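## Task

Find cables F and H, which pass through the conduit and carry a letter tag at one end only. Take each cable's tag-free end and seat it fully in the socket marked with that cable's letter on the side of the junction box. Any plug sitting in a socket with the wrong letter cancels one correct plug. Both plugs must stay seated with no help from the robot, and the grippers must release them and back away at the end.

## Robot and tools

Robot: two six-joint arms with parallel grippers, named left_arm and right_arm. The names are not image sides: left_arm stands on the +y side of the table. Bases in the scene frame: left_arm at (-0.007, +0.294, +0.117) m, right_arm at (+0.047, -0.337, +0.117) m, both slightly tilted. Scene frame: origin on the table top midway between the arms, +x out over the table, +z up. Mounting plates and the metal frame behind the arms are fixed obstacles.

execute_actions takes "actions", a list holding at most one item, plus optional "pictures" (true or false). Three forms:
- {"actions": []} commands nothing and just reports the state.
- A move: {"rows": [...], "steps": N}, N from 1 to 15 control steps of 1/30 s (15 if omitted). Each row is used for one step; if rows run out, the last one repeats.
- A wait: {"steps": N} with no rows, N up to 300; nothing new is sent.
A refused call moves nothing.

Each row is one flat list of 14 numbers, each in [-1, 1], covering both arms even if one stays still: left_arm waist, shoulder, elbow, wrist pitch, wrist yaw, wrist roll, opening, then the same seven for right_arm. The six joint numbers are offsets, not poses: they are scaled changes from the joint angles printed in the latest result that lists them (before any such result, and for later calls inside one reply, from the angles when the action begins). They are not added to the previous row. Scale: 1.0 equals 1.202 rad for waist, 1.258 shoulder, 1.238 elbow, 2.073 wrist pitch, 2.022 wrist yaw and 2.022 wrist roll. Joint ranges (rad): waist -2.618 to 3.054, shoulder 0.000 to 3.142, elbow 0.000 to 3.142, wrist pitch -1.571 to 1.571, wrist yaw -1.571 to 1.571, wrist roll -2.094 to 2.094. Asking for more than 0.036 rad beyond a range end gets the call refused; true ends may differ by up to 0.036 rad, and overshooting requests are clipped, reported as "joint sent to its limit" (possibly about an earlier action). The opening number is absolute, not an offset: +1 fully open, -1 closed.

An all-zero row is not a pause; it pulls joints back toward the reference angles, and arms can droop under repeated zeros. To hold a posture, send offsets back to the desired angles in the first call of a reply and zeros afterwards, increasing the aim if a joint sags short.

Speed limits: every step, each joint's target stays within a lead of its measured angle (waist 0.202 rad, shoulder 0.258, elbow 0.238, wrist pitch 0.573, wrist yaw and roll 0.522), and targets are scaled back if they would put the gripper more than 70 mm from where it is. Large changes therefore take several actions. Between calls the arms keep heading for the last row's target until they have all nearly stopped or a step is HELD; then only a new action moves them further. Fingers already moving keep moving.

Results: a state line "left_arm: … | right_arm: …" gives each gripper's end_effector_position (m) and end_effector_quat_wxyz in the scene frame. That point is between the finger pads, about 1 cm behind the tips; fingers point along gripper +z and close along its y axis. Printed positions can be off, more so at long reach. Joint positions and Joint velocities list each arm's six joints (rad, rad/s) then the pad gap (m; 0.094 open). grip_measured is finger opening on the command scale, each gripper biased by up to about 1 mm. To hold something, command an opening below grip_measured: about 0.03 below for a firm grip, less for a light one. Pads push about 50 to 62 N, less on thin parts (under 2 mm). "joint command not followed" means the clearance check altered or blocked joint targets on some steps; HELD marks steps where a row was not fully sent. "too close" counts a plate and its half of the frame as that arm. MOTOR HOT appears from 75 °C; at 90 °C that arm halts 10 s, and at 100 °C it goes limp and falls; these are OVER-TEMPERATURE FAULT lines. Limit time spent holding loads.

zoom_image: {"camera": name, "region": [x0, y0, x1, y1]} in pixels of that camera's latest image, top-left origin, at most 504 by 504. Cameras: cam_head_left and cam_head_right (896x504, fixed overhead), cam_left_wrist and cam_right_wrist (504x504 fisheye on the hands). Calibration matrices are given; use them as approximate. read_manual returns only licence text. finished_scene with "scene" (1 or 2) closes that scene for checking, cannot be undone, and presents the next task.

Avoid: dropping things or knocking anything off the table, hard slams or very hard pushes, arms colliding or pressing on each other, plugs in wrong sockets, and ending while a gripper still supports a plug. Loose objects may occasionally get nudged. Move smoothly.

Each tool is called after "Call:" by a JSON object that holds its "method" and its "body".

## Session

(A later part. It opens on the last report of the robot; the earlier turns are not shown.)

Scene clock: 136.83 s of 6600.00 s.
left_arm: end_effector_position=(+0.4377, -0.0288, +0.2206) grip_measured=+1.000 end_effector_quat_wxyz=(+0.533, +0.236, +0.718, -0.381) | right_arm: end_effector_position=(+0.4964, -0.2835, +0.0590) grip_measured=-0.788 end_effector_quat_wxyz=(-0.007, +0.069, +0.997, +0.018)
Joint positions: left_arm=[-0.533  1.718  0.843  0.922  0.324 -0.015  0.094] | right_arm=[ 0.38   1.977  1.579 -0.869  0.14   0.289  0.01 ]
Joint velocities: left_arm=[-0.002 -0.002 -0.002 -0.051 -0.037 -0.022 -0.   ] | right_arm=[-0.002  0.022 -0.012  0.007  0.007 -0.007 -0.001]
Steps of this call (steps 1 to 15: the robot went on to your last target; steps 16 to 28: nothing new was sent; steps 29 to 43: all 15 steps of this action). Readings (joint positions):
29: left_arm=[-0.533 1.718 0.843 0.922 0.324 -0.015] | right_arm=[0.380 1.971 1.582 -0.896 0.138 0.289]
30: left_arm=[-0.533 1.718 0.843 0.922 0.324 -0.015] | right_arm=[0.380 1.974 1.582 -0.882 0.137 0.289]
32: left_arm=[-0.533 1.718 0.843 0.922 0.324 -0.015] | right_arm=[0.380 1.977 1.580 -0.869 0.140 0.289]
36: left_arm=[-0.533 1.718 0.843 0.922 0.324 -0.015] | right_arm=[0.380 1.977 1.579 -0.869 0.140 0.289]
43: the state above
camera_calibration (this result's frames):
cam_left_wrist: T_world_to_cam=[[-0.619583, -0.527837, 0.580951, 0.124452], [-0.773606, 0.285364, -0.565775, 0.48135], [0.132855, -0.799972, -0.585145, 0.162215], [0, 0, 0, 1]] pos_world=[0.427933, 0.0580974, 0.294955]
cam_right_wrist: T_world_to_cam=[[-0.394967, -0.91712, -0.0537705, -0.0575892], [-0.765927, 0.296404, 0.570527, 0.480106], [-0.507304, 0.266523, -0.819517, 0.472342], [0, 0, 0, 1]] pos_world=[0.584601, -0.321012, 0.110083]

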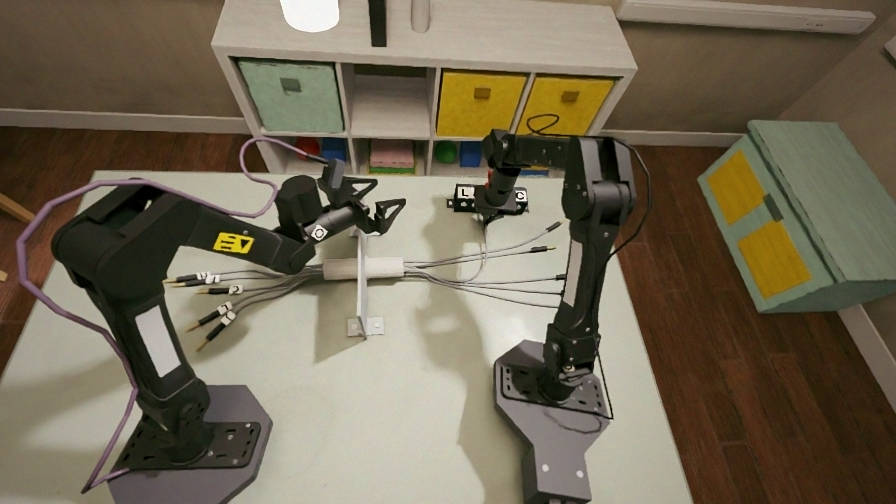

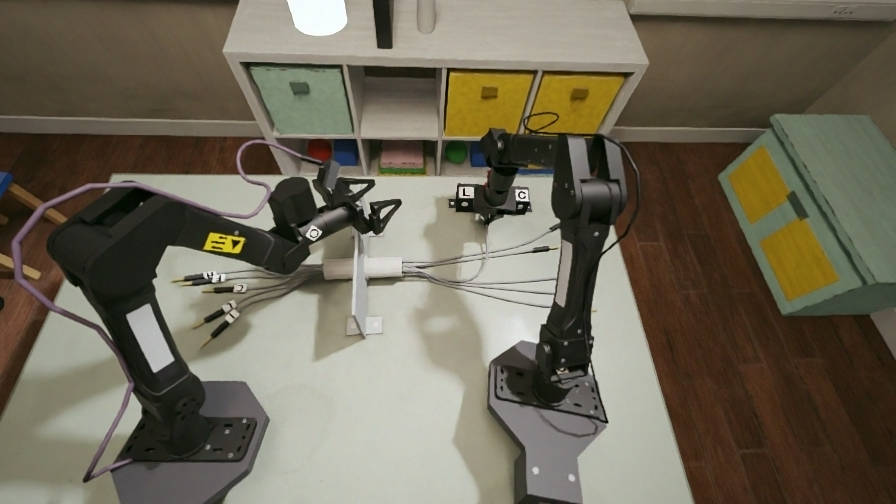

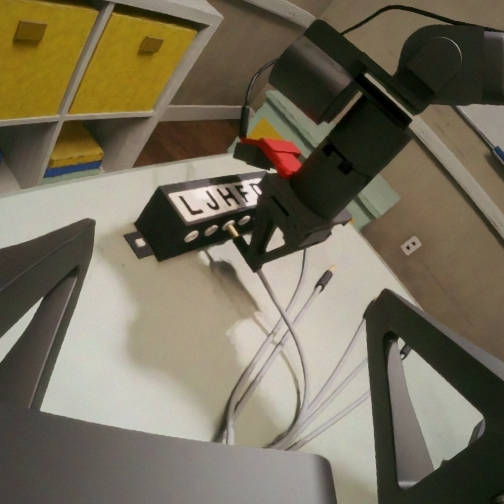

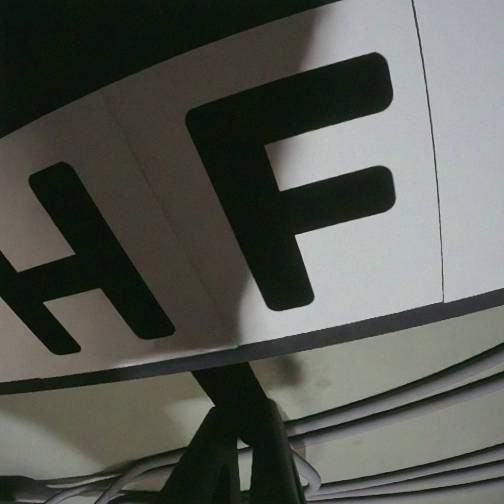

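Call:
{"method": "execute_actions", "body": {"actions": [{"rows":[[0,0,0,0,0,0,1,0,0.01,0.06,0.12,0,0,-0.86]],"steps":15}]}}

Call:
{"method": "execute_actions", "body": {"actions": [{"rows":[[0,0,0,0,0,0,1,0,0.0,0.05,0.13,0,0,-0.86]],"steps":15}]}}

Call:
{"method": "zoom_image", "body": {"camera": "cam_left_wrist", "region": [170,180,300,290]}}

Scene clock: 138.50 s of 6600.00 s.
left_arm: end_effector_position=(+0.4377, -0.0288, +0.2206) grip_measured=+1.000 end_effector_quat_wxyz=(+0.533, +0.236, +0.718, -0.381) | right_arm: end_effector_position=(+0.4957, -0.2836, +0.0590) grip_measured=-0.788 end_effector_quat_wxyz=(-0.009, +0.069, +0.997, +0.018)
Joint positions: left_arm=[-0.533  1.718  0.843  0.922  0.324 -0.015  0.094] | right_arm=[ 0.38   1.977  1.579 -0.872  0.14   0.289  0.01 ]
Joint velocities: left_arm=[ 0.007 -0.007 -0.012 -0.022 -0.051 -0.022 -0.001] | right_arm=[-0.007  0.002  0.022 -0.007 -0.051 -0.066 -0.001]
Steps of this call (steps 1 to 15: the robot went on to your last target; steps 16 to 35: nothing new was sent; steps 36 to 50: all 15 steps of this action). Readings (joint positions):
36: left_arm=[-0.533 1.718 0.843 0.922 0.324 -0.015] | right_arm=[0.380 1.977 1.579 -0.872 0.140 0.289]
37: left_arm=[-0.533 1.718 0.843 0.922 0.324 -0.015] | right_arm=[0.380 1.977 1.579 -0.872 0.140 0.289]
39: left_arm=[-0.533 1.718 0.843 0.922 0.324 -0.015] | right_arm=[0.380 1.977 1.579 -0.872 0.140 0.289]
43: left_arm=[-0.533 1.718 0.843 0.922 0.324 -0.015] | right_arm=[0.380 1.977 1.579 -0.872 0.140 0.289]
50: the state above
camera_calibration (this result's frames):
cam_left_wrist: T_world_to_cam=[[-0.619583, -0.527837, 0.580951, 0.124452], [-0.773606, 0.285364, -0.565775, 0.48135], [0.132855, -0.799972, -0.585145, 0.162215], [0, 0, 0, 1]] pos_world=[0.427933, 0.0580974, 0.294955]
cam_right_wrist: T_world_to_cam=[[-0.394625, -0.917359, -0.0521891, -0.0583173], [-0.764391, 0.296242, 0.572667, 0.478631], [-0.50988, 0.265881, -0.818125, 0.473013], [0, 0, 0, 1]] pos_world=[0.584028, -0.321054, 0.109844]

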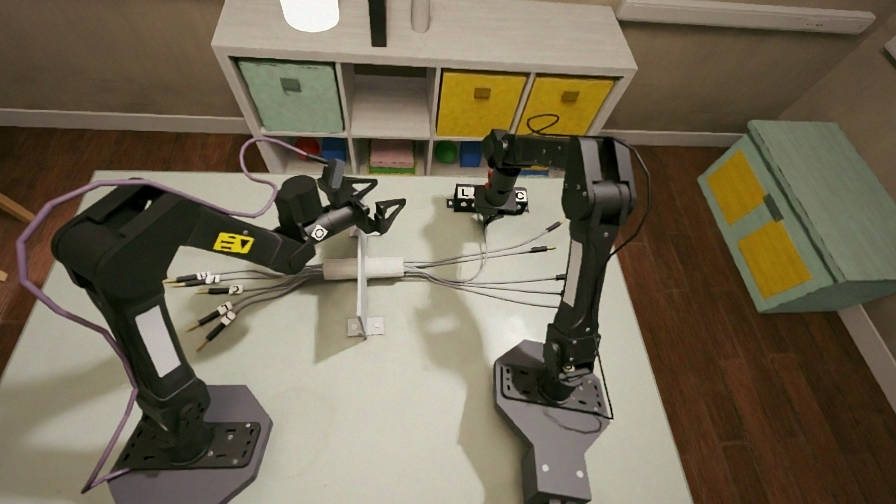

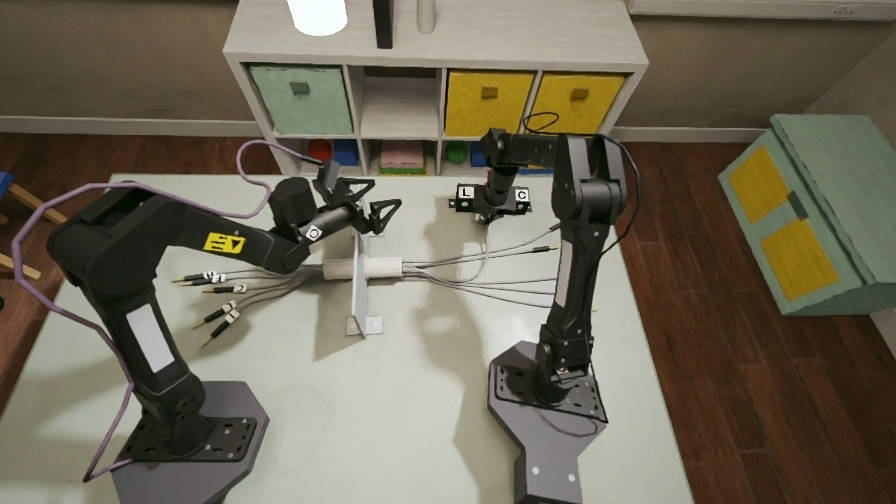

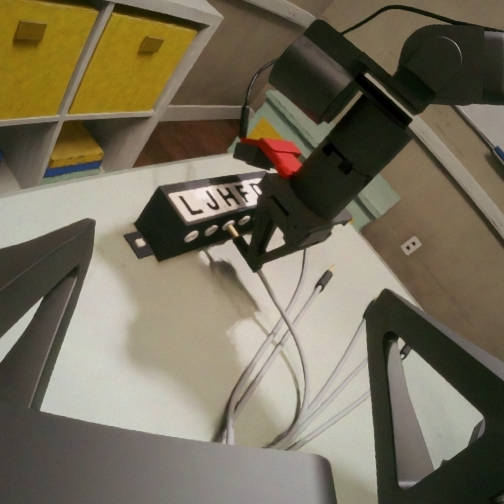

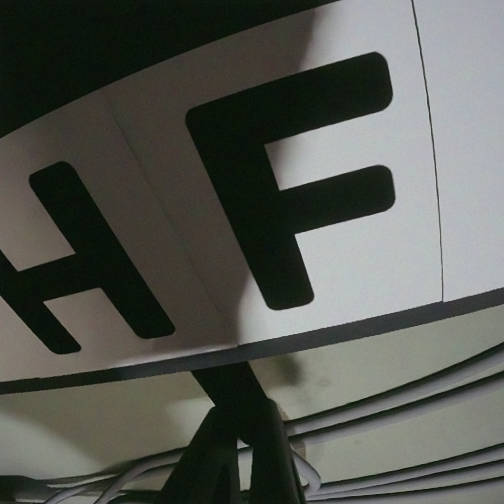

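Scene clock: 139.00 s of 6600.00 s.
left_arm: end_effector_position=(+0.4377, -0.0288, +0.2206) grip_measured=+1.000 end_effector_quat_wxyz=(+0.533, +0.236, +0.718, -0.381) | right_arm: end_effector_position=(+0.4957, -0.2836, +0.0590) grip_measured=-0.788 end_effector_quat_wxyz=(-0.009, +0.069, +0.997, +0.018)
Joint positions: left_arm=[-0.533  1.718  0.843  0.922  0.324 -0.015  0.094] | right_arm=[ 0.38   1.977  1.579 -0.872  0.14   0.289  0.01 ]
Joint velocities: left_arm=[-0.012 -0.002  0.002 -0.022 -0.066 -0.007 -0.   ] | right_arm=[-0.002  0.002  0.002  0.037 -0.007 -0.007  0.   ]
Steps of this call (steps 1 to 15: all 15 steps of this action). Readings (joint positions):
1: left_arm=[-0.533 1.718 0.843 0.922 0.324 -0.015] | right_arm=[0.380 1.977 1.579 -0.872 0.140 0.289]
2: left_arm=[-0.533 1.718 0.843 0.922 0.324 -0.015] | right_arm=[0.380 1.977 1.579 -0.872 0.140 0.289]
4: left_arm=[-0.533 1.718 0.843 0.922 0.324 -0.015] | right_arm=[0.380 1.977 1.579 -0.872 0.140 0.289]
8: left_arm=[-0.533 1.718 0.843 0.922 0.324 -0.015] | right_arm=[0.380 1.977 1.579 -0.872 0.140 0.289]
15: the state above
camera_calibration (this result's frames):
cam_left_wrist: T_world_to_cam=[[-0.619583, -0.527837, 0.580951, 0.124452], [-0.773606, 0.285364, -0.565775, 0.48135], [0.132855, -0.799972, -0.585145, 0.162215], [0, 0, 0, 1]] pos_world=[0.427933, 0.0580974, 0.294955]
cam_right_wrist: T_world_to_cam=[[-0.394625, -0.917359, -0.0521891, -0.0583173], [-0.764391, 0.296242, 0.572667, 0.478631], [-0.50988, 0.265881, -0.818125, 0.473013], [0, 0, 0, 1]] pos_world=[0.584028, -0.321054, 0.109844]

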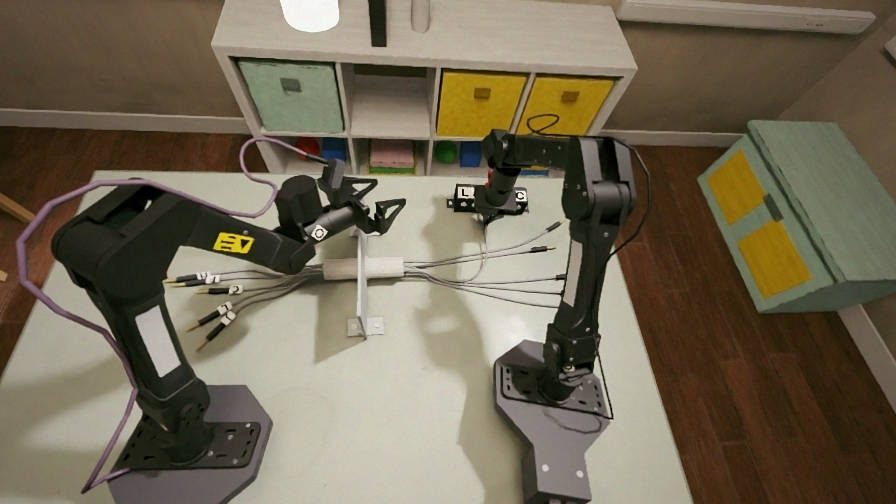

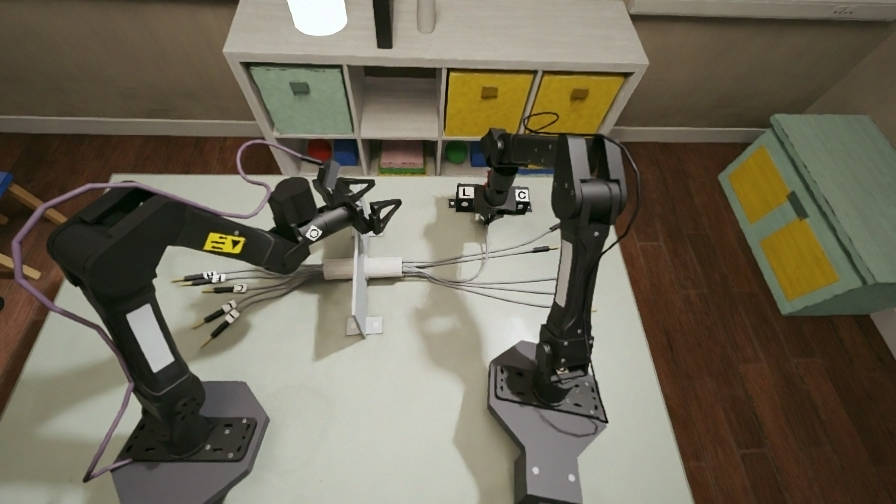

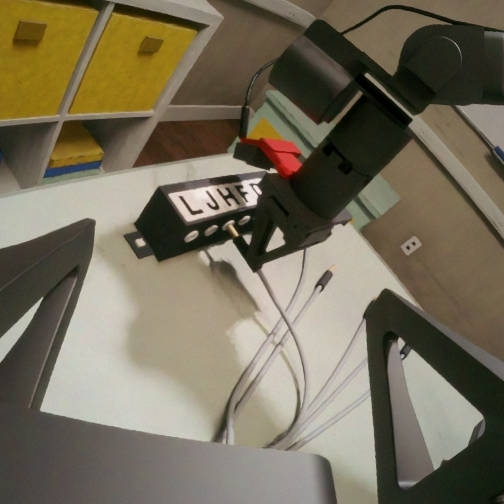

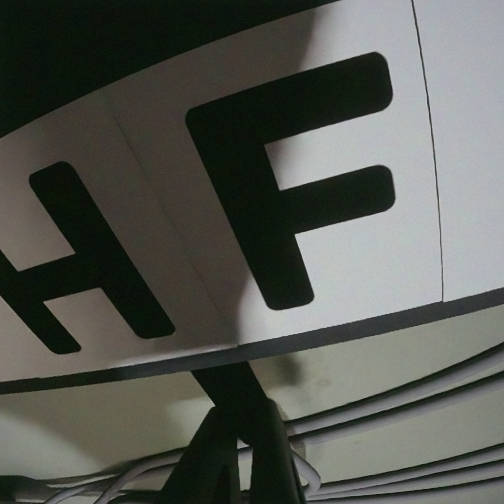

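Region (170, 180, 300, 290) of cam_left_wrist's 504x504 image, scaled by 3.877, with more detail than that image has; it fills the top 426 rows of this view, and the rest is white.

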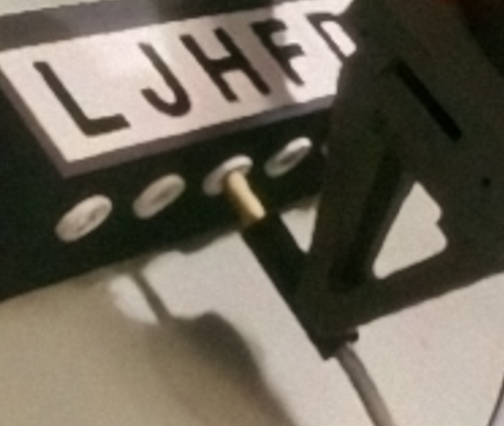

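Call:
{"method": "execute_actions", "body": {"actions": [{"rows":[[0,0,0,0,0,0,1,0,-0.04,0.05,0.15,0,0,-0.87],[0,0,0,0,0,0,1,0,-0.04,0.05,0.22,0,0,-0.87],[0,0,0,0,0,0,1,0,-0.04,0.05,0.3,0,0,-0.87]],"steps":15}]}}

Call:
{"method": "zoom_image", "body": {"camera": "cam_left_wrist", "region": [170,180,300,290]}}

Scene clock: 140.40 s of 6600.00 s.
left_arm: end_effector_position=(+0.4377, -0.0288, +0.2206) grip_measured=+1.000 end_effector_quat_wxyz=(+0.533, +0.236, +0.718, -0.381) | right_arm: end_effector_position=(+0.4961, -0.2835, +0.0590) grip_measured=-0.788 end_effector_quat_wxyz=(-0.008, +0.069, +0.997, +0.018)
Joint positions: left_arm=[-0.533  1.718  0.843  0.922  0.324 -0.015  0.094] | right_arm=[ 0.38   1.977  1.579 -0.871  0.14   0.289  0.01 ]
Joint velocities: left_arm=[ 0.002  0.007 -0.002  0.007 -0.022  0.007  0.   ] | right_arm=[-0.002  0.002  0.012 -0.037  0.051 -0.022  0.001]
Steps of this call (steps 1 to 15: the robot went on to your last target; steps 16 to 27: nothing new was sent; steps 28 to 42: all 15 steps of this action). Readings (joint positions):
28: left_arm=[-0.533 1.718 0.843 0.922 0.324 -0.015] | right_arm=[0.380 1.977 1.579 -0.872 0.140 0.289]
29: left_arm=[-0.533 1.718 0.843 0.922 0.324 -0.015] | right_arm=[0.380 1.977 1.579 -0.872 0.140 0.289]
31: left_arm=[-0.533 1.718 0.843 0.922 0.324 -0.015] | right_arm=[0.380 1.977 1.579 -0.871 0.140 0.289]
35: left_arm=[-0.533 1.718 0.843 0.922 0.324 -0.015] | right_arm=[0.380 1.977 1.579 -0.871 0.140 0.289]
42: the state above
camera_calibration (this result's frames):
cam_left_wrist: T_world_to_cam=[[-0.619583, -0.527837, 0.580951, 0.124452], [-0.773606, 0.285364, -0.565775, 0.48135], [0.132855, -0.799972, -0.585145, 0.162215], [0, 0, 0, 1]] pos_world=[0.427933, 0.0580974, 0.294955]
cam_right_wrist: T_world_to_cam=[[-0.394796, -0.91724, -0.0529797, -0.057953], [-0.76516, 0.296323, 0.571597, 0.479369], [-0.508593, 0.266202, -0.818822, 0.472678], [0, 0, 0, 1]] pos_world=[0.584315, -0.321033, 0.109963]

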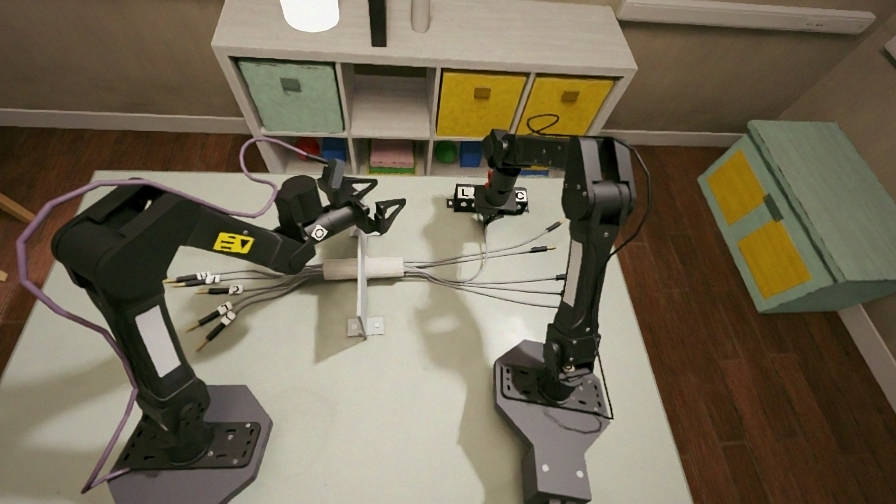

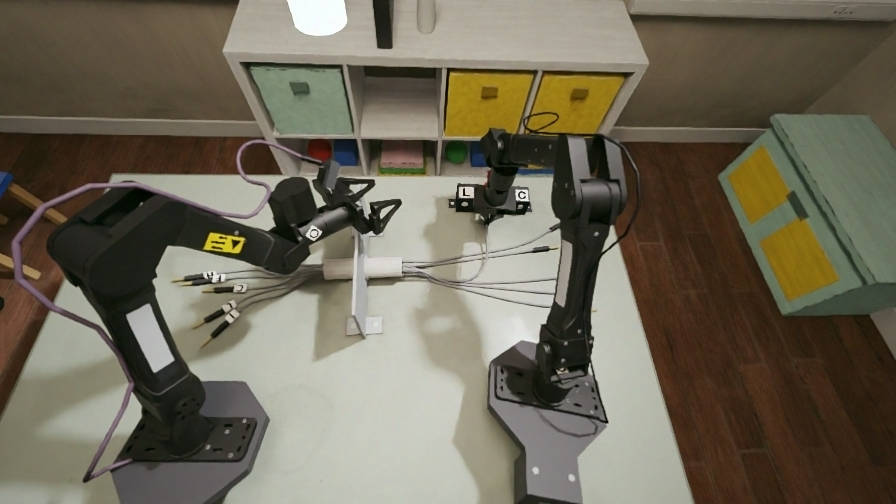

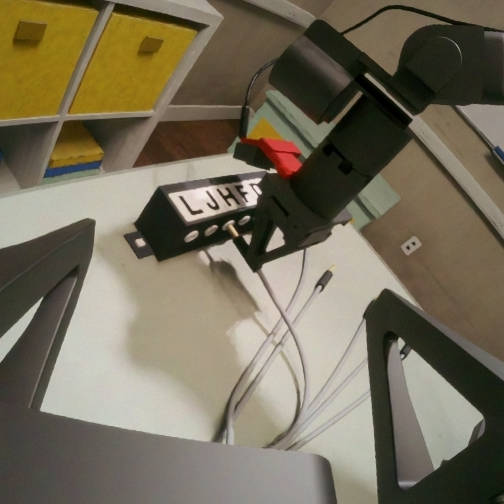

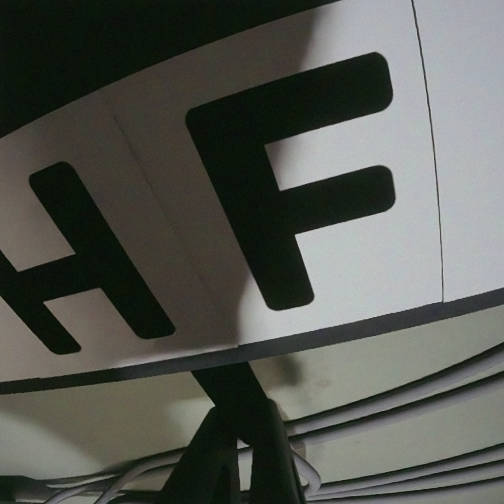

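Region (170, 180, 300, 290) of cam_left_wrist's 504x504 image, scaled by 3.877, with more detail than that image has; it fills the top 426 rows of this view, and the rest is white.

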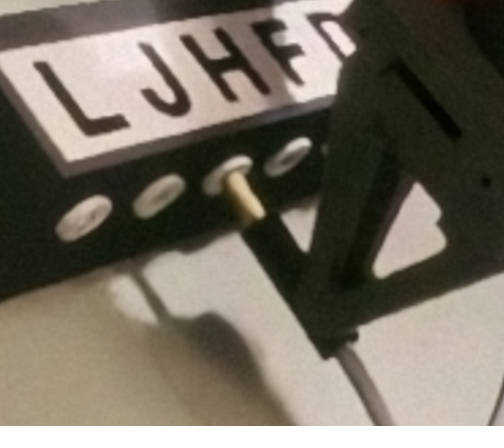

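Call:
{"method": "execute_actions", "body": {"actions": [{"rows":[[0,0,0,0,0,0,1,0,-0.03,0.02,0,0,0,-0.6]],"steps":8}]}}

Call:
{"method": "execute_actions", "body": {"actions": [{"rows":[[0,0,0,0,0,0,1,0,-0.025,-0.075,0.0,0,0,-0.6]],"steps":12}]}}

Call:
{"method": "zoom_image", "body": {"camera": "cam_left_wrist", "region": [170,180,300,290]}}

Scene clock: 141.73 s of 6600.00 s.
left_arm: end_effector_position=(+0.4377, -0.0288, +0.2206) grip_measured=+1.000 end_effector_quat_wxyz=(+0.533, +0.236, +0.718, -0.381) | right_arm: end_effector_position=(+0.4943, -0.2841, +0.0595) grip_measured=-0.603 end_effector_quat_wxyz=(-0.011, +0.069, +0.997, +0.017)
Joint positions: left_arm=[-0.533  1.718  0.843  0.922  0.324 -0.015  0.094] | right_arm=[ 0.38   1.976  1.579 -0.879  0.142  0.289  0.019]
Joint velocities: left_arm=[ 0.022  0.012  0.002 -0.007  0.037 -0.022  0.   ] | right_arm=[ 0.007  0.022  0.002 -0.037  0.066 -0.022 -0.002]
Steps of this call (steps 1 to 15: the robot went on to your last target; steps 16 to 32: nothing new was sent; steps 33 to 40: all 8 steps of this action). Readings (joint positions):
33: left_arm=[-0.533 1.718 0.843 0.922 0.324 -0.015] | right_arm=[0.380 1.977 1.579 -0.881 0.142 0.289]
34: left_arm=[-0.533 1.718 0.843 0.922 0.324 -0.015] | right_arm=[0.380 1.977 1.579 -0.879 0.142 0.289]
36: left_arm=[-0.533 1.718 0.843 0.922 0.324 -0.015] | right_arm=[0.380 1.976 1.579 -0.879 0.142 0.289]
40: the state above
camera_calibration (this result's frames):
cam_left_wrist: T_world_to_cam=[[-0.619583, -0.527837, 0.580951, 0.124452], [-0.773606, 0.285364, -0.565775, 0.48135], [0.132855, -0.799972, -0.585145, 0.162215], [0, 0, 0, 1]] pos_world=[0.427933, 0.0580974, 0.294955]
cam_right_wrist: T_world_to_cam=[[-0.393983, -0.917856, -0.0481304, -0.0600409], [-0.761826, 0.296816, 0.575778, 0.476218], [-0.514196, 0.263514, -0.816188, 0.474192], [0, 0, 0, 1]] pos_world=[0.582968, -0.321414, 0.109944]

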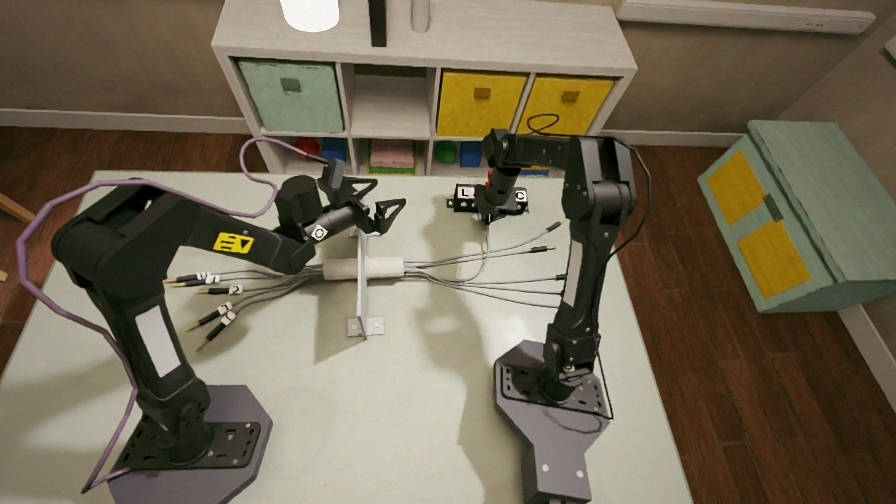

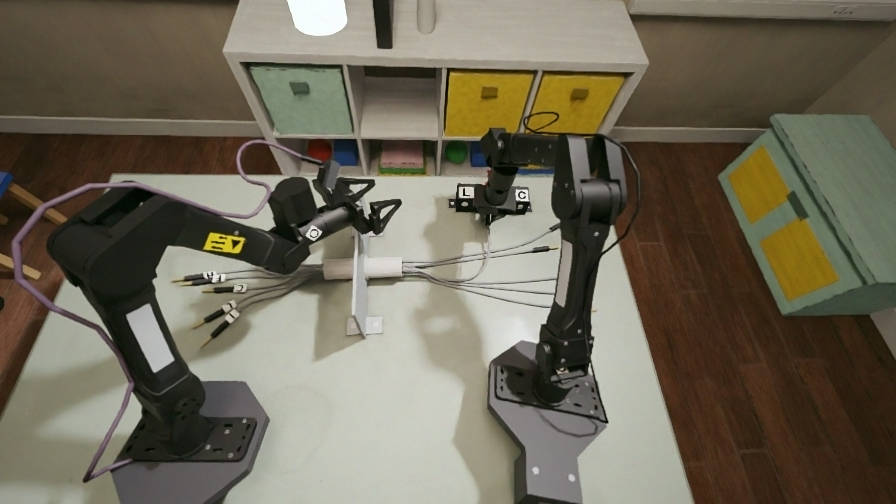

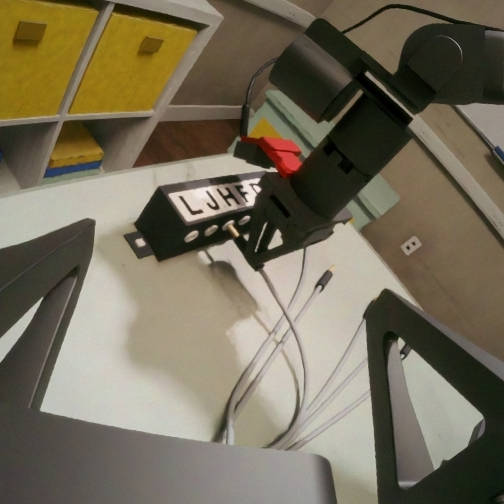

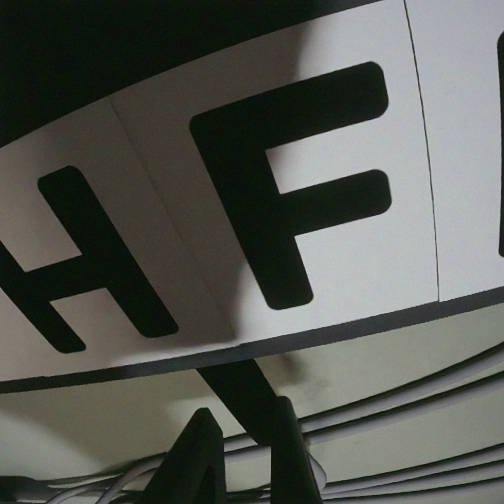

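Scene clock: 142.13 s of 6600.00 s.
left_arm: end_effector_position=(+0.4377, -0.0288, +0.2206) grip_measured=+1.000 end_effector_quat_wxyz=(+0.533, +0.236, +0.718, -0.381) | right_arm: end_effector_position=(+0.4645, -0.2861, +0.0459) grip_measured=-0.603 end_effector_quat_wxyz=(-0.047, +0.063, +0.997, +0.009)
Joint positions: left_arm=[-0.533  1.718  0.843  0.922  0.324 -0.015  0.094] | right_arm=[ 0.38   1.966  1.494 -0.88   0.142  0.289  0.019]
Joint velocities: left_arm=[-0.007 -0.002 -0.012 -0.095 -0.051 -0.051 -0.   ] | right_arm=[ 0.007  0.002  0.002 -0.022 -0.022 -0.022 -0.001]
Steps of this call (steps 1 to 12: all 12 steps of this action). Readings (joint positions):
1: left_arm=[-0.533 1.718 0.843 0.922 0.324 -0.015] | right_arm=[0.380 1.974 1.569 -0.871 0.142 0.289]
2: left_arm=[-0.533 1.718 0.843 0.922 0.324 -0.015] | right_arm=[0.380 1.968 1.550 -0.865 0.142 0.289]
4: left_arm=[-0.533 1.718 0.843 0.922 0.324 -0.015] | right_arm=[0.380 1.966 1.516 -0.869 0.142 0.289]
8: left_arm=[-0.533 1.718 0.843 0.922 0.324 -0.015] | right_arm=[0.380 1.966 1.494 -0.880 0.142 0.289]
12: the state above
camera_calibration (this result's frames):
cam_left_wrist: T_world_to_cam=[[-0.619583, -0.527837, 0.580951, 0.124452], [-0.773606, 0.285364, -0.565775, 0.48135], [0.132855, -0.799972, -0.585145, 0.162215], [0, 0, 0, 1]] pos_world=[0.427933, 0.0580974, 0.294955]
cam_right_wrist: T_world_to_cam=[[-0.383684, -0.923417, -0.00937353, -0.08242], [-0.721583, 0.293456, 0.627058, 0.439889], [-0.576285, 0.247356, -0.778916, 0.470846], [0, 0, 0, 1]] pos_world=[0.557135, -0.321662, 0.0901411]

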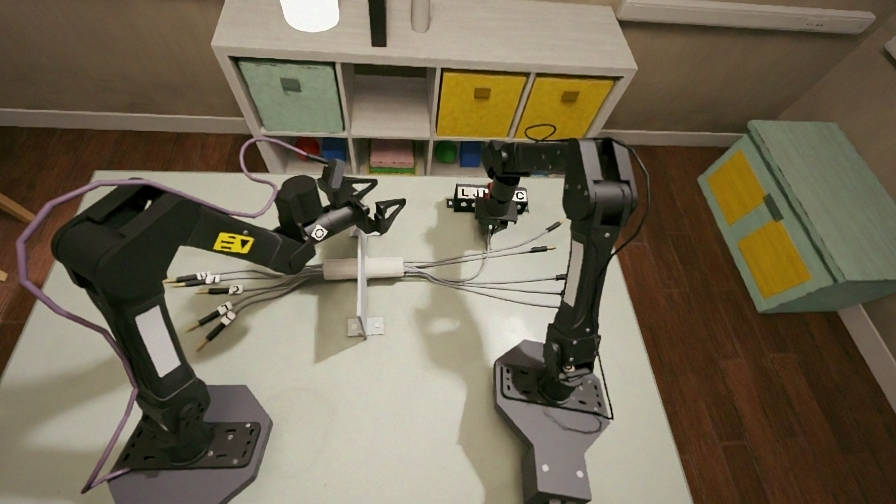

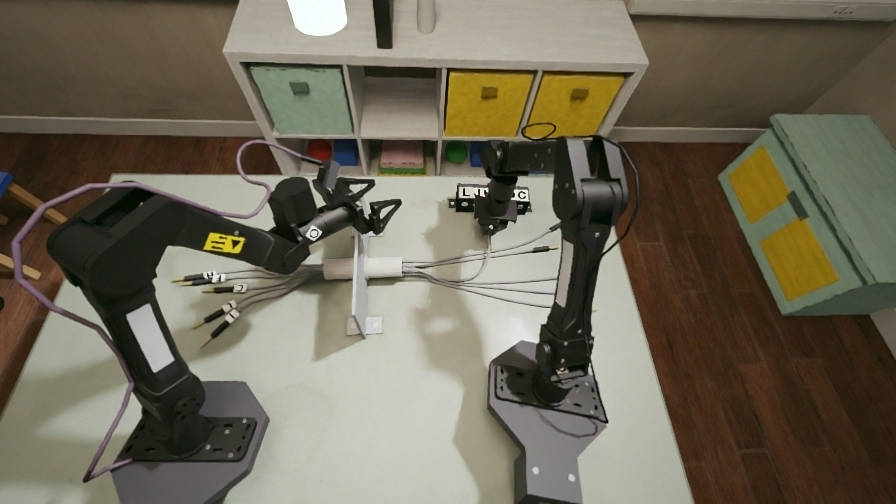

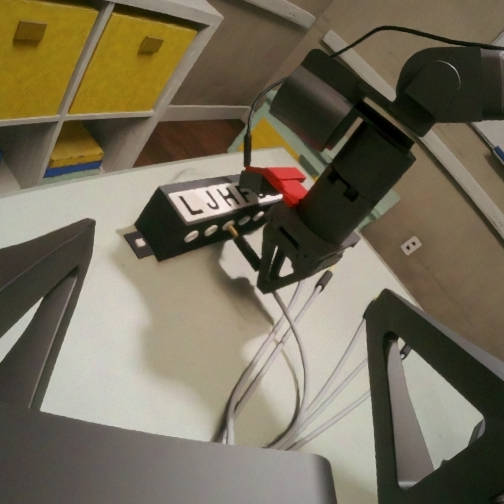

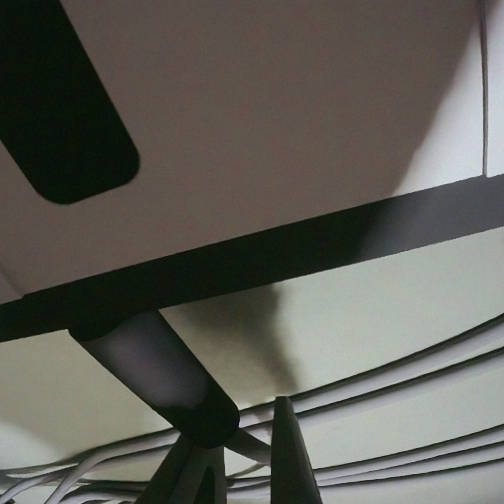

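Region (170, 180, 300, 290) of cam_left_wrist's 504x504 image, scaled by 3.877, with more detail than that image has; it fills the top 426 rows of this view, and the rest is white.

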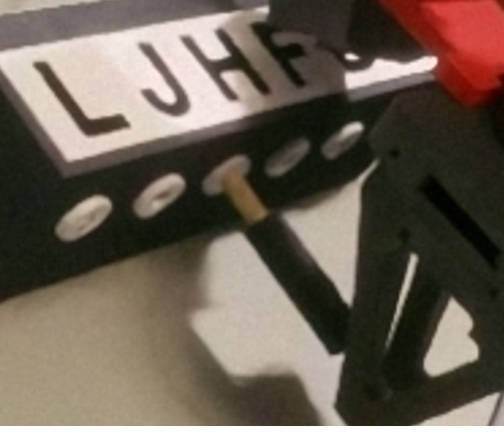

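Call:
{"method": "execute_actions", "body": {"actions": [{"rows":[[0,0,0,0,0,0,1,0,-0.03,0.02,0,0.01,-0.05,-0.87]],"steps":10}]}}

Call:
{"method": "execute_actions", "body": {"actions": [{"rows":[[0,0,0,0,0,0,1,0,-0.03,0.05,0.1,0,0,-0.87],[0,0,0,0,0,0,1,0,-0.03,0.05,0.2,0,0,-0.87]],"steps":15}]}}

Call:
{"method": "zoom_image", "body": {"camera": "cam_left_wrist", "region": [170,180,300,290]}}

Scene clock: 144.33 s of 6600.00 s.
left_arm: end_effector_position=(+0.4377, -0.0288, +0.2206) grip_measured=+1.000 end_effector_quat_wxyz=(+0.533, +0.236, +0.718, -0.381) | right_arm: end_effector_position=(+0.4646, -0.2862, +0.0459) grip_measured=-0.866 end_effector_quat_wxyz=(-0.047, +0.021, +0.999, +0.010)
Joint positions: left_arm=[-0.533  1.718  0.843  0.922  0.324 -0.015  0.094] | right_arm=[ 0.38   1.966  1.494 -0.879  0.143  0.206  0.006]
Joint velocities: left_arm=[-0.002 -0.007  0.012  0.022 -0.051  0.007  0.001] | right_arm=[-0.022 -0.002  0.007 -0.066  0.066 -0.081 -0.002]
Steps of this call (steps 1 to 15: the robot went on to your last target; steps 16 to 56: nothing new was sent; steps 57 to 66: all 10 steps of this action). Readings (joint positions):
57: left_arm=[-0.533 1.718 0.843 0.922 0.324 -0.015] | right_arm=[0.380 1.966 1.494 -0.880 0.143 0.276]
58: left_arm=[-0.533 1.718 0.843 0.922 0.324 -0.015] | right_arm=[0.380 1.966 1.494 -0.880 0.144 0.260]
60: left_arm=[-0.533 1.718 0.843 0.922 0.324 -0.015] | right_arm=[0.380 1.966 1.494 -0.880 0.143 0.236]
64: left_arm=[-0.533 1.718 0.843 0.922 0.324 -0.015] | right_arm=[0.380 1.966 1.494 -0.879 0.143 0.212]
66: the state above
camera_calibration (this result's frames):
cam_left_wrist: T_world_to_cam=[[-0.619583, -0.527837, 0.580951, 0.124452], [-0.773606, 0.285364, -0.565775, 0.48135], [0.132855, -0.799972, -0.585145, 0.162215], [0, 0, 0, 1]] pos_world=[0.427933, 0.0580974, 0.294955]
cam_right_wrist: T_world_to_cam=[[-0.306714, -0.951655, -0.0167374, -0.125994], [-0.744518, 0.228925, 0.627126, 0.432197], [-0.592976, 0.204809, -0.778738, 0.466499], [0, 0, 0, 1]] pos_world=[0.559757, -0.314386, 0.09013]

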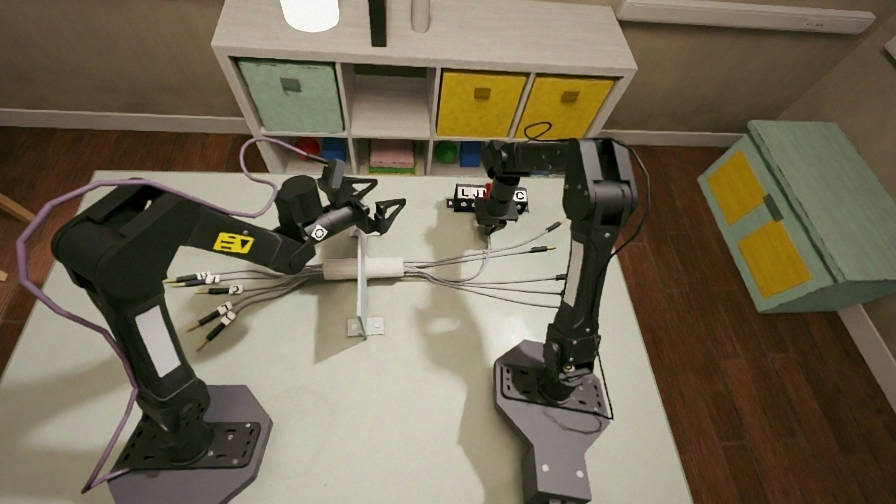

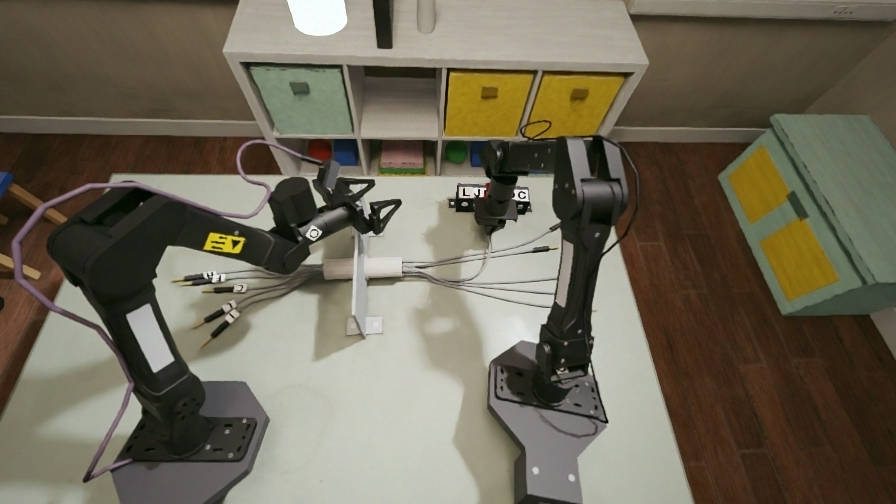

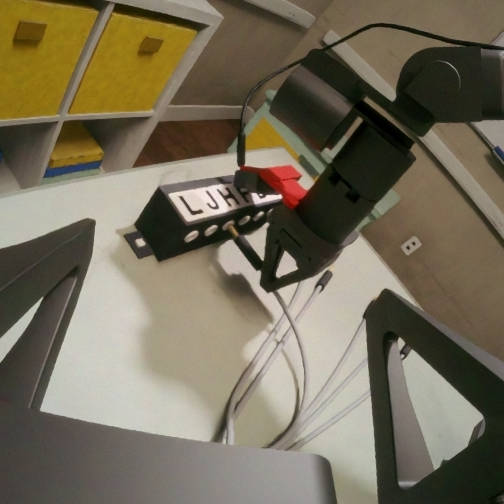

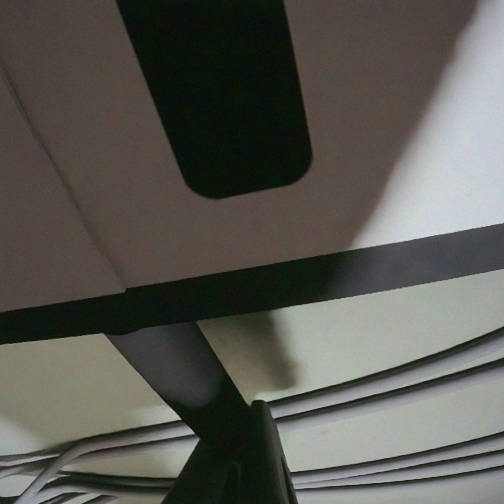

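Scene clock: 144.83 s of 6600.00 s.
left_arm: end_effector_position=(+0.4377, -0.0288, +0.2206) grip_measured=+1.000 end_effector_quat_wxyz=(+0.533, +0.236, +0.718, -0.381) | right_arm: end_effector_position=(+0.4760, -0.2832, +0.0457) grip_measured=-0.867 end_effector_quat_wxyz=(-0.025, +0.025, +0.999, +0.018)
Joint positions: left_arm=[-0.533  1.718  0.843  0.922  0.324 -0.015  0.094] | right_arm=[ 0.38   1.966  1.497 -0.835  0.135  0.206  0.006]
Joint velocities: left_arm=[-0.022 -0.002 -0.012 -0.007 -0.007 -0.022 -0.   ] | right_arm=[ 0.012 -0.017 -0.022 -0.081  0.051 -0.007  0.001]
Steps of this call (steps 1 to 15: all 15 steps of this action). Readings (joint positions):
1: left_arm=[-0.533 1.718 0.843 0.922 0.324 -0.015] | right_arm=[0.380 1.966 1.496 -0.866 0.142 0.206]
2: left_arm=[-0.533 1.718 0.843 0.922 0.324 -0.015] | right_arm=[0.380 1.966 1.497 -0.844 0.138 0.206]
4: left_arm=[-0.533 1.718 0.843 0.922 0.324 -0.015] | right_arm=[0.380 1.966 1.497 -0.835 0.136 0.206]
8: left_arm=[-0.533 1.718 0.843 0.922 0.324 -0.015] | right_arm=[0.380 1.966 1.497 -0.835 0.135 0.206]
15: the state above
camera_calibration (this result's frames):
cam_left_wrist: T_world_to_cam=[[-0.619583, -0.527837, 0.580951, 0.124452], [-0.773606, 0.285364, -0.565775, 0.48135], [0.132855, -0.799972, -0.585145, 0.162215], [0, 0, 0, 1]] pos_world=[0.427933, 0.0580974, 0.294955]
cam_right_wrist: T_world_to_cam=[[-0.313309, -0.948653, -0.0435284, -0.114402], [-0.769416, 0.226713, 0.59716, 0.452658], [-0.556629, 0.220587, -0.80094, 0.460608], [0, 0, 0, 1]] pos_world=[0.568827, -0.312756, 0.0936309]

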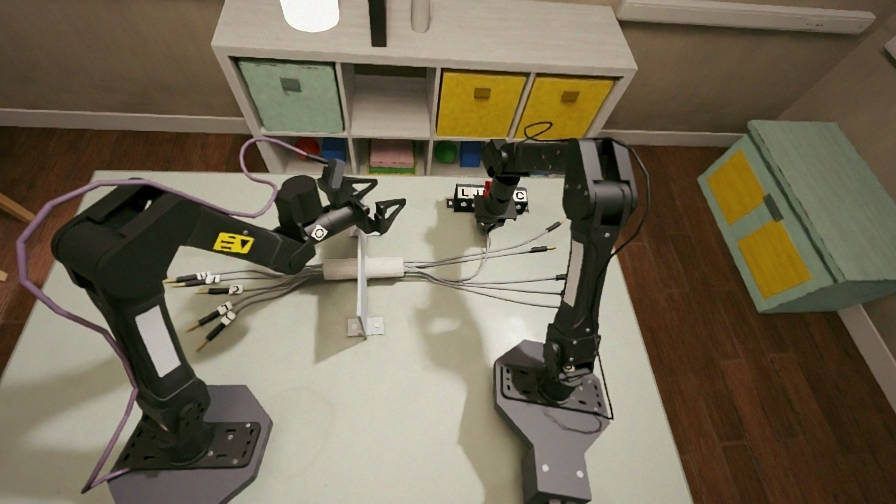

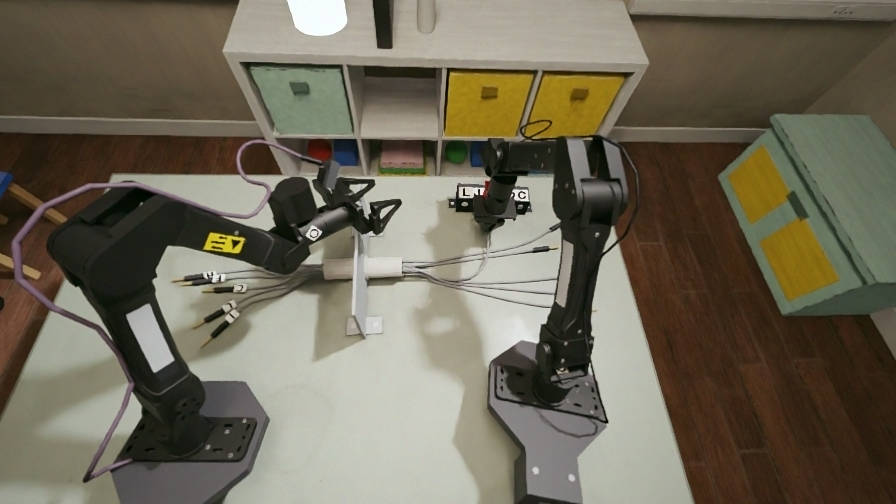

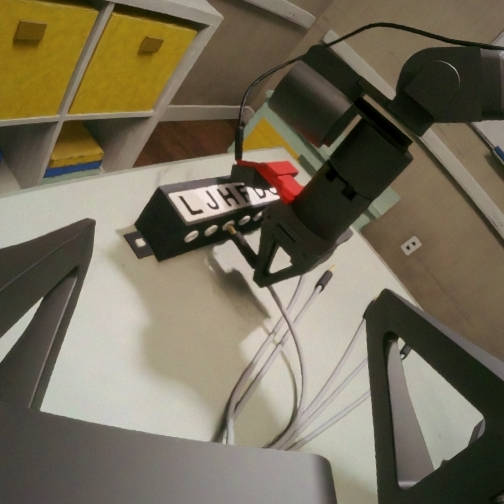

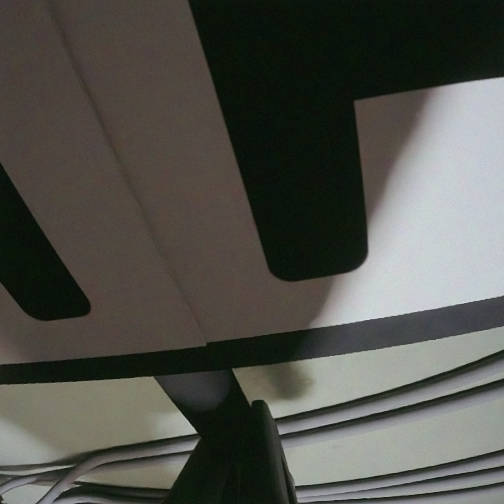

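Region (170, 180, 300, 290) of cam_left_wrist's 504x504 image, scaled by 3.877, with more detail than that image has; it fills the top 426 rows of this view, and the rest is white.

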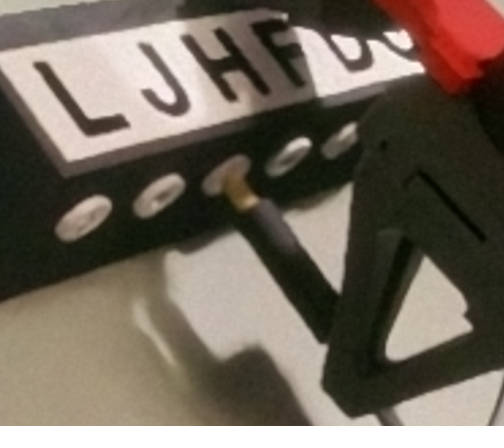

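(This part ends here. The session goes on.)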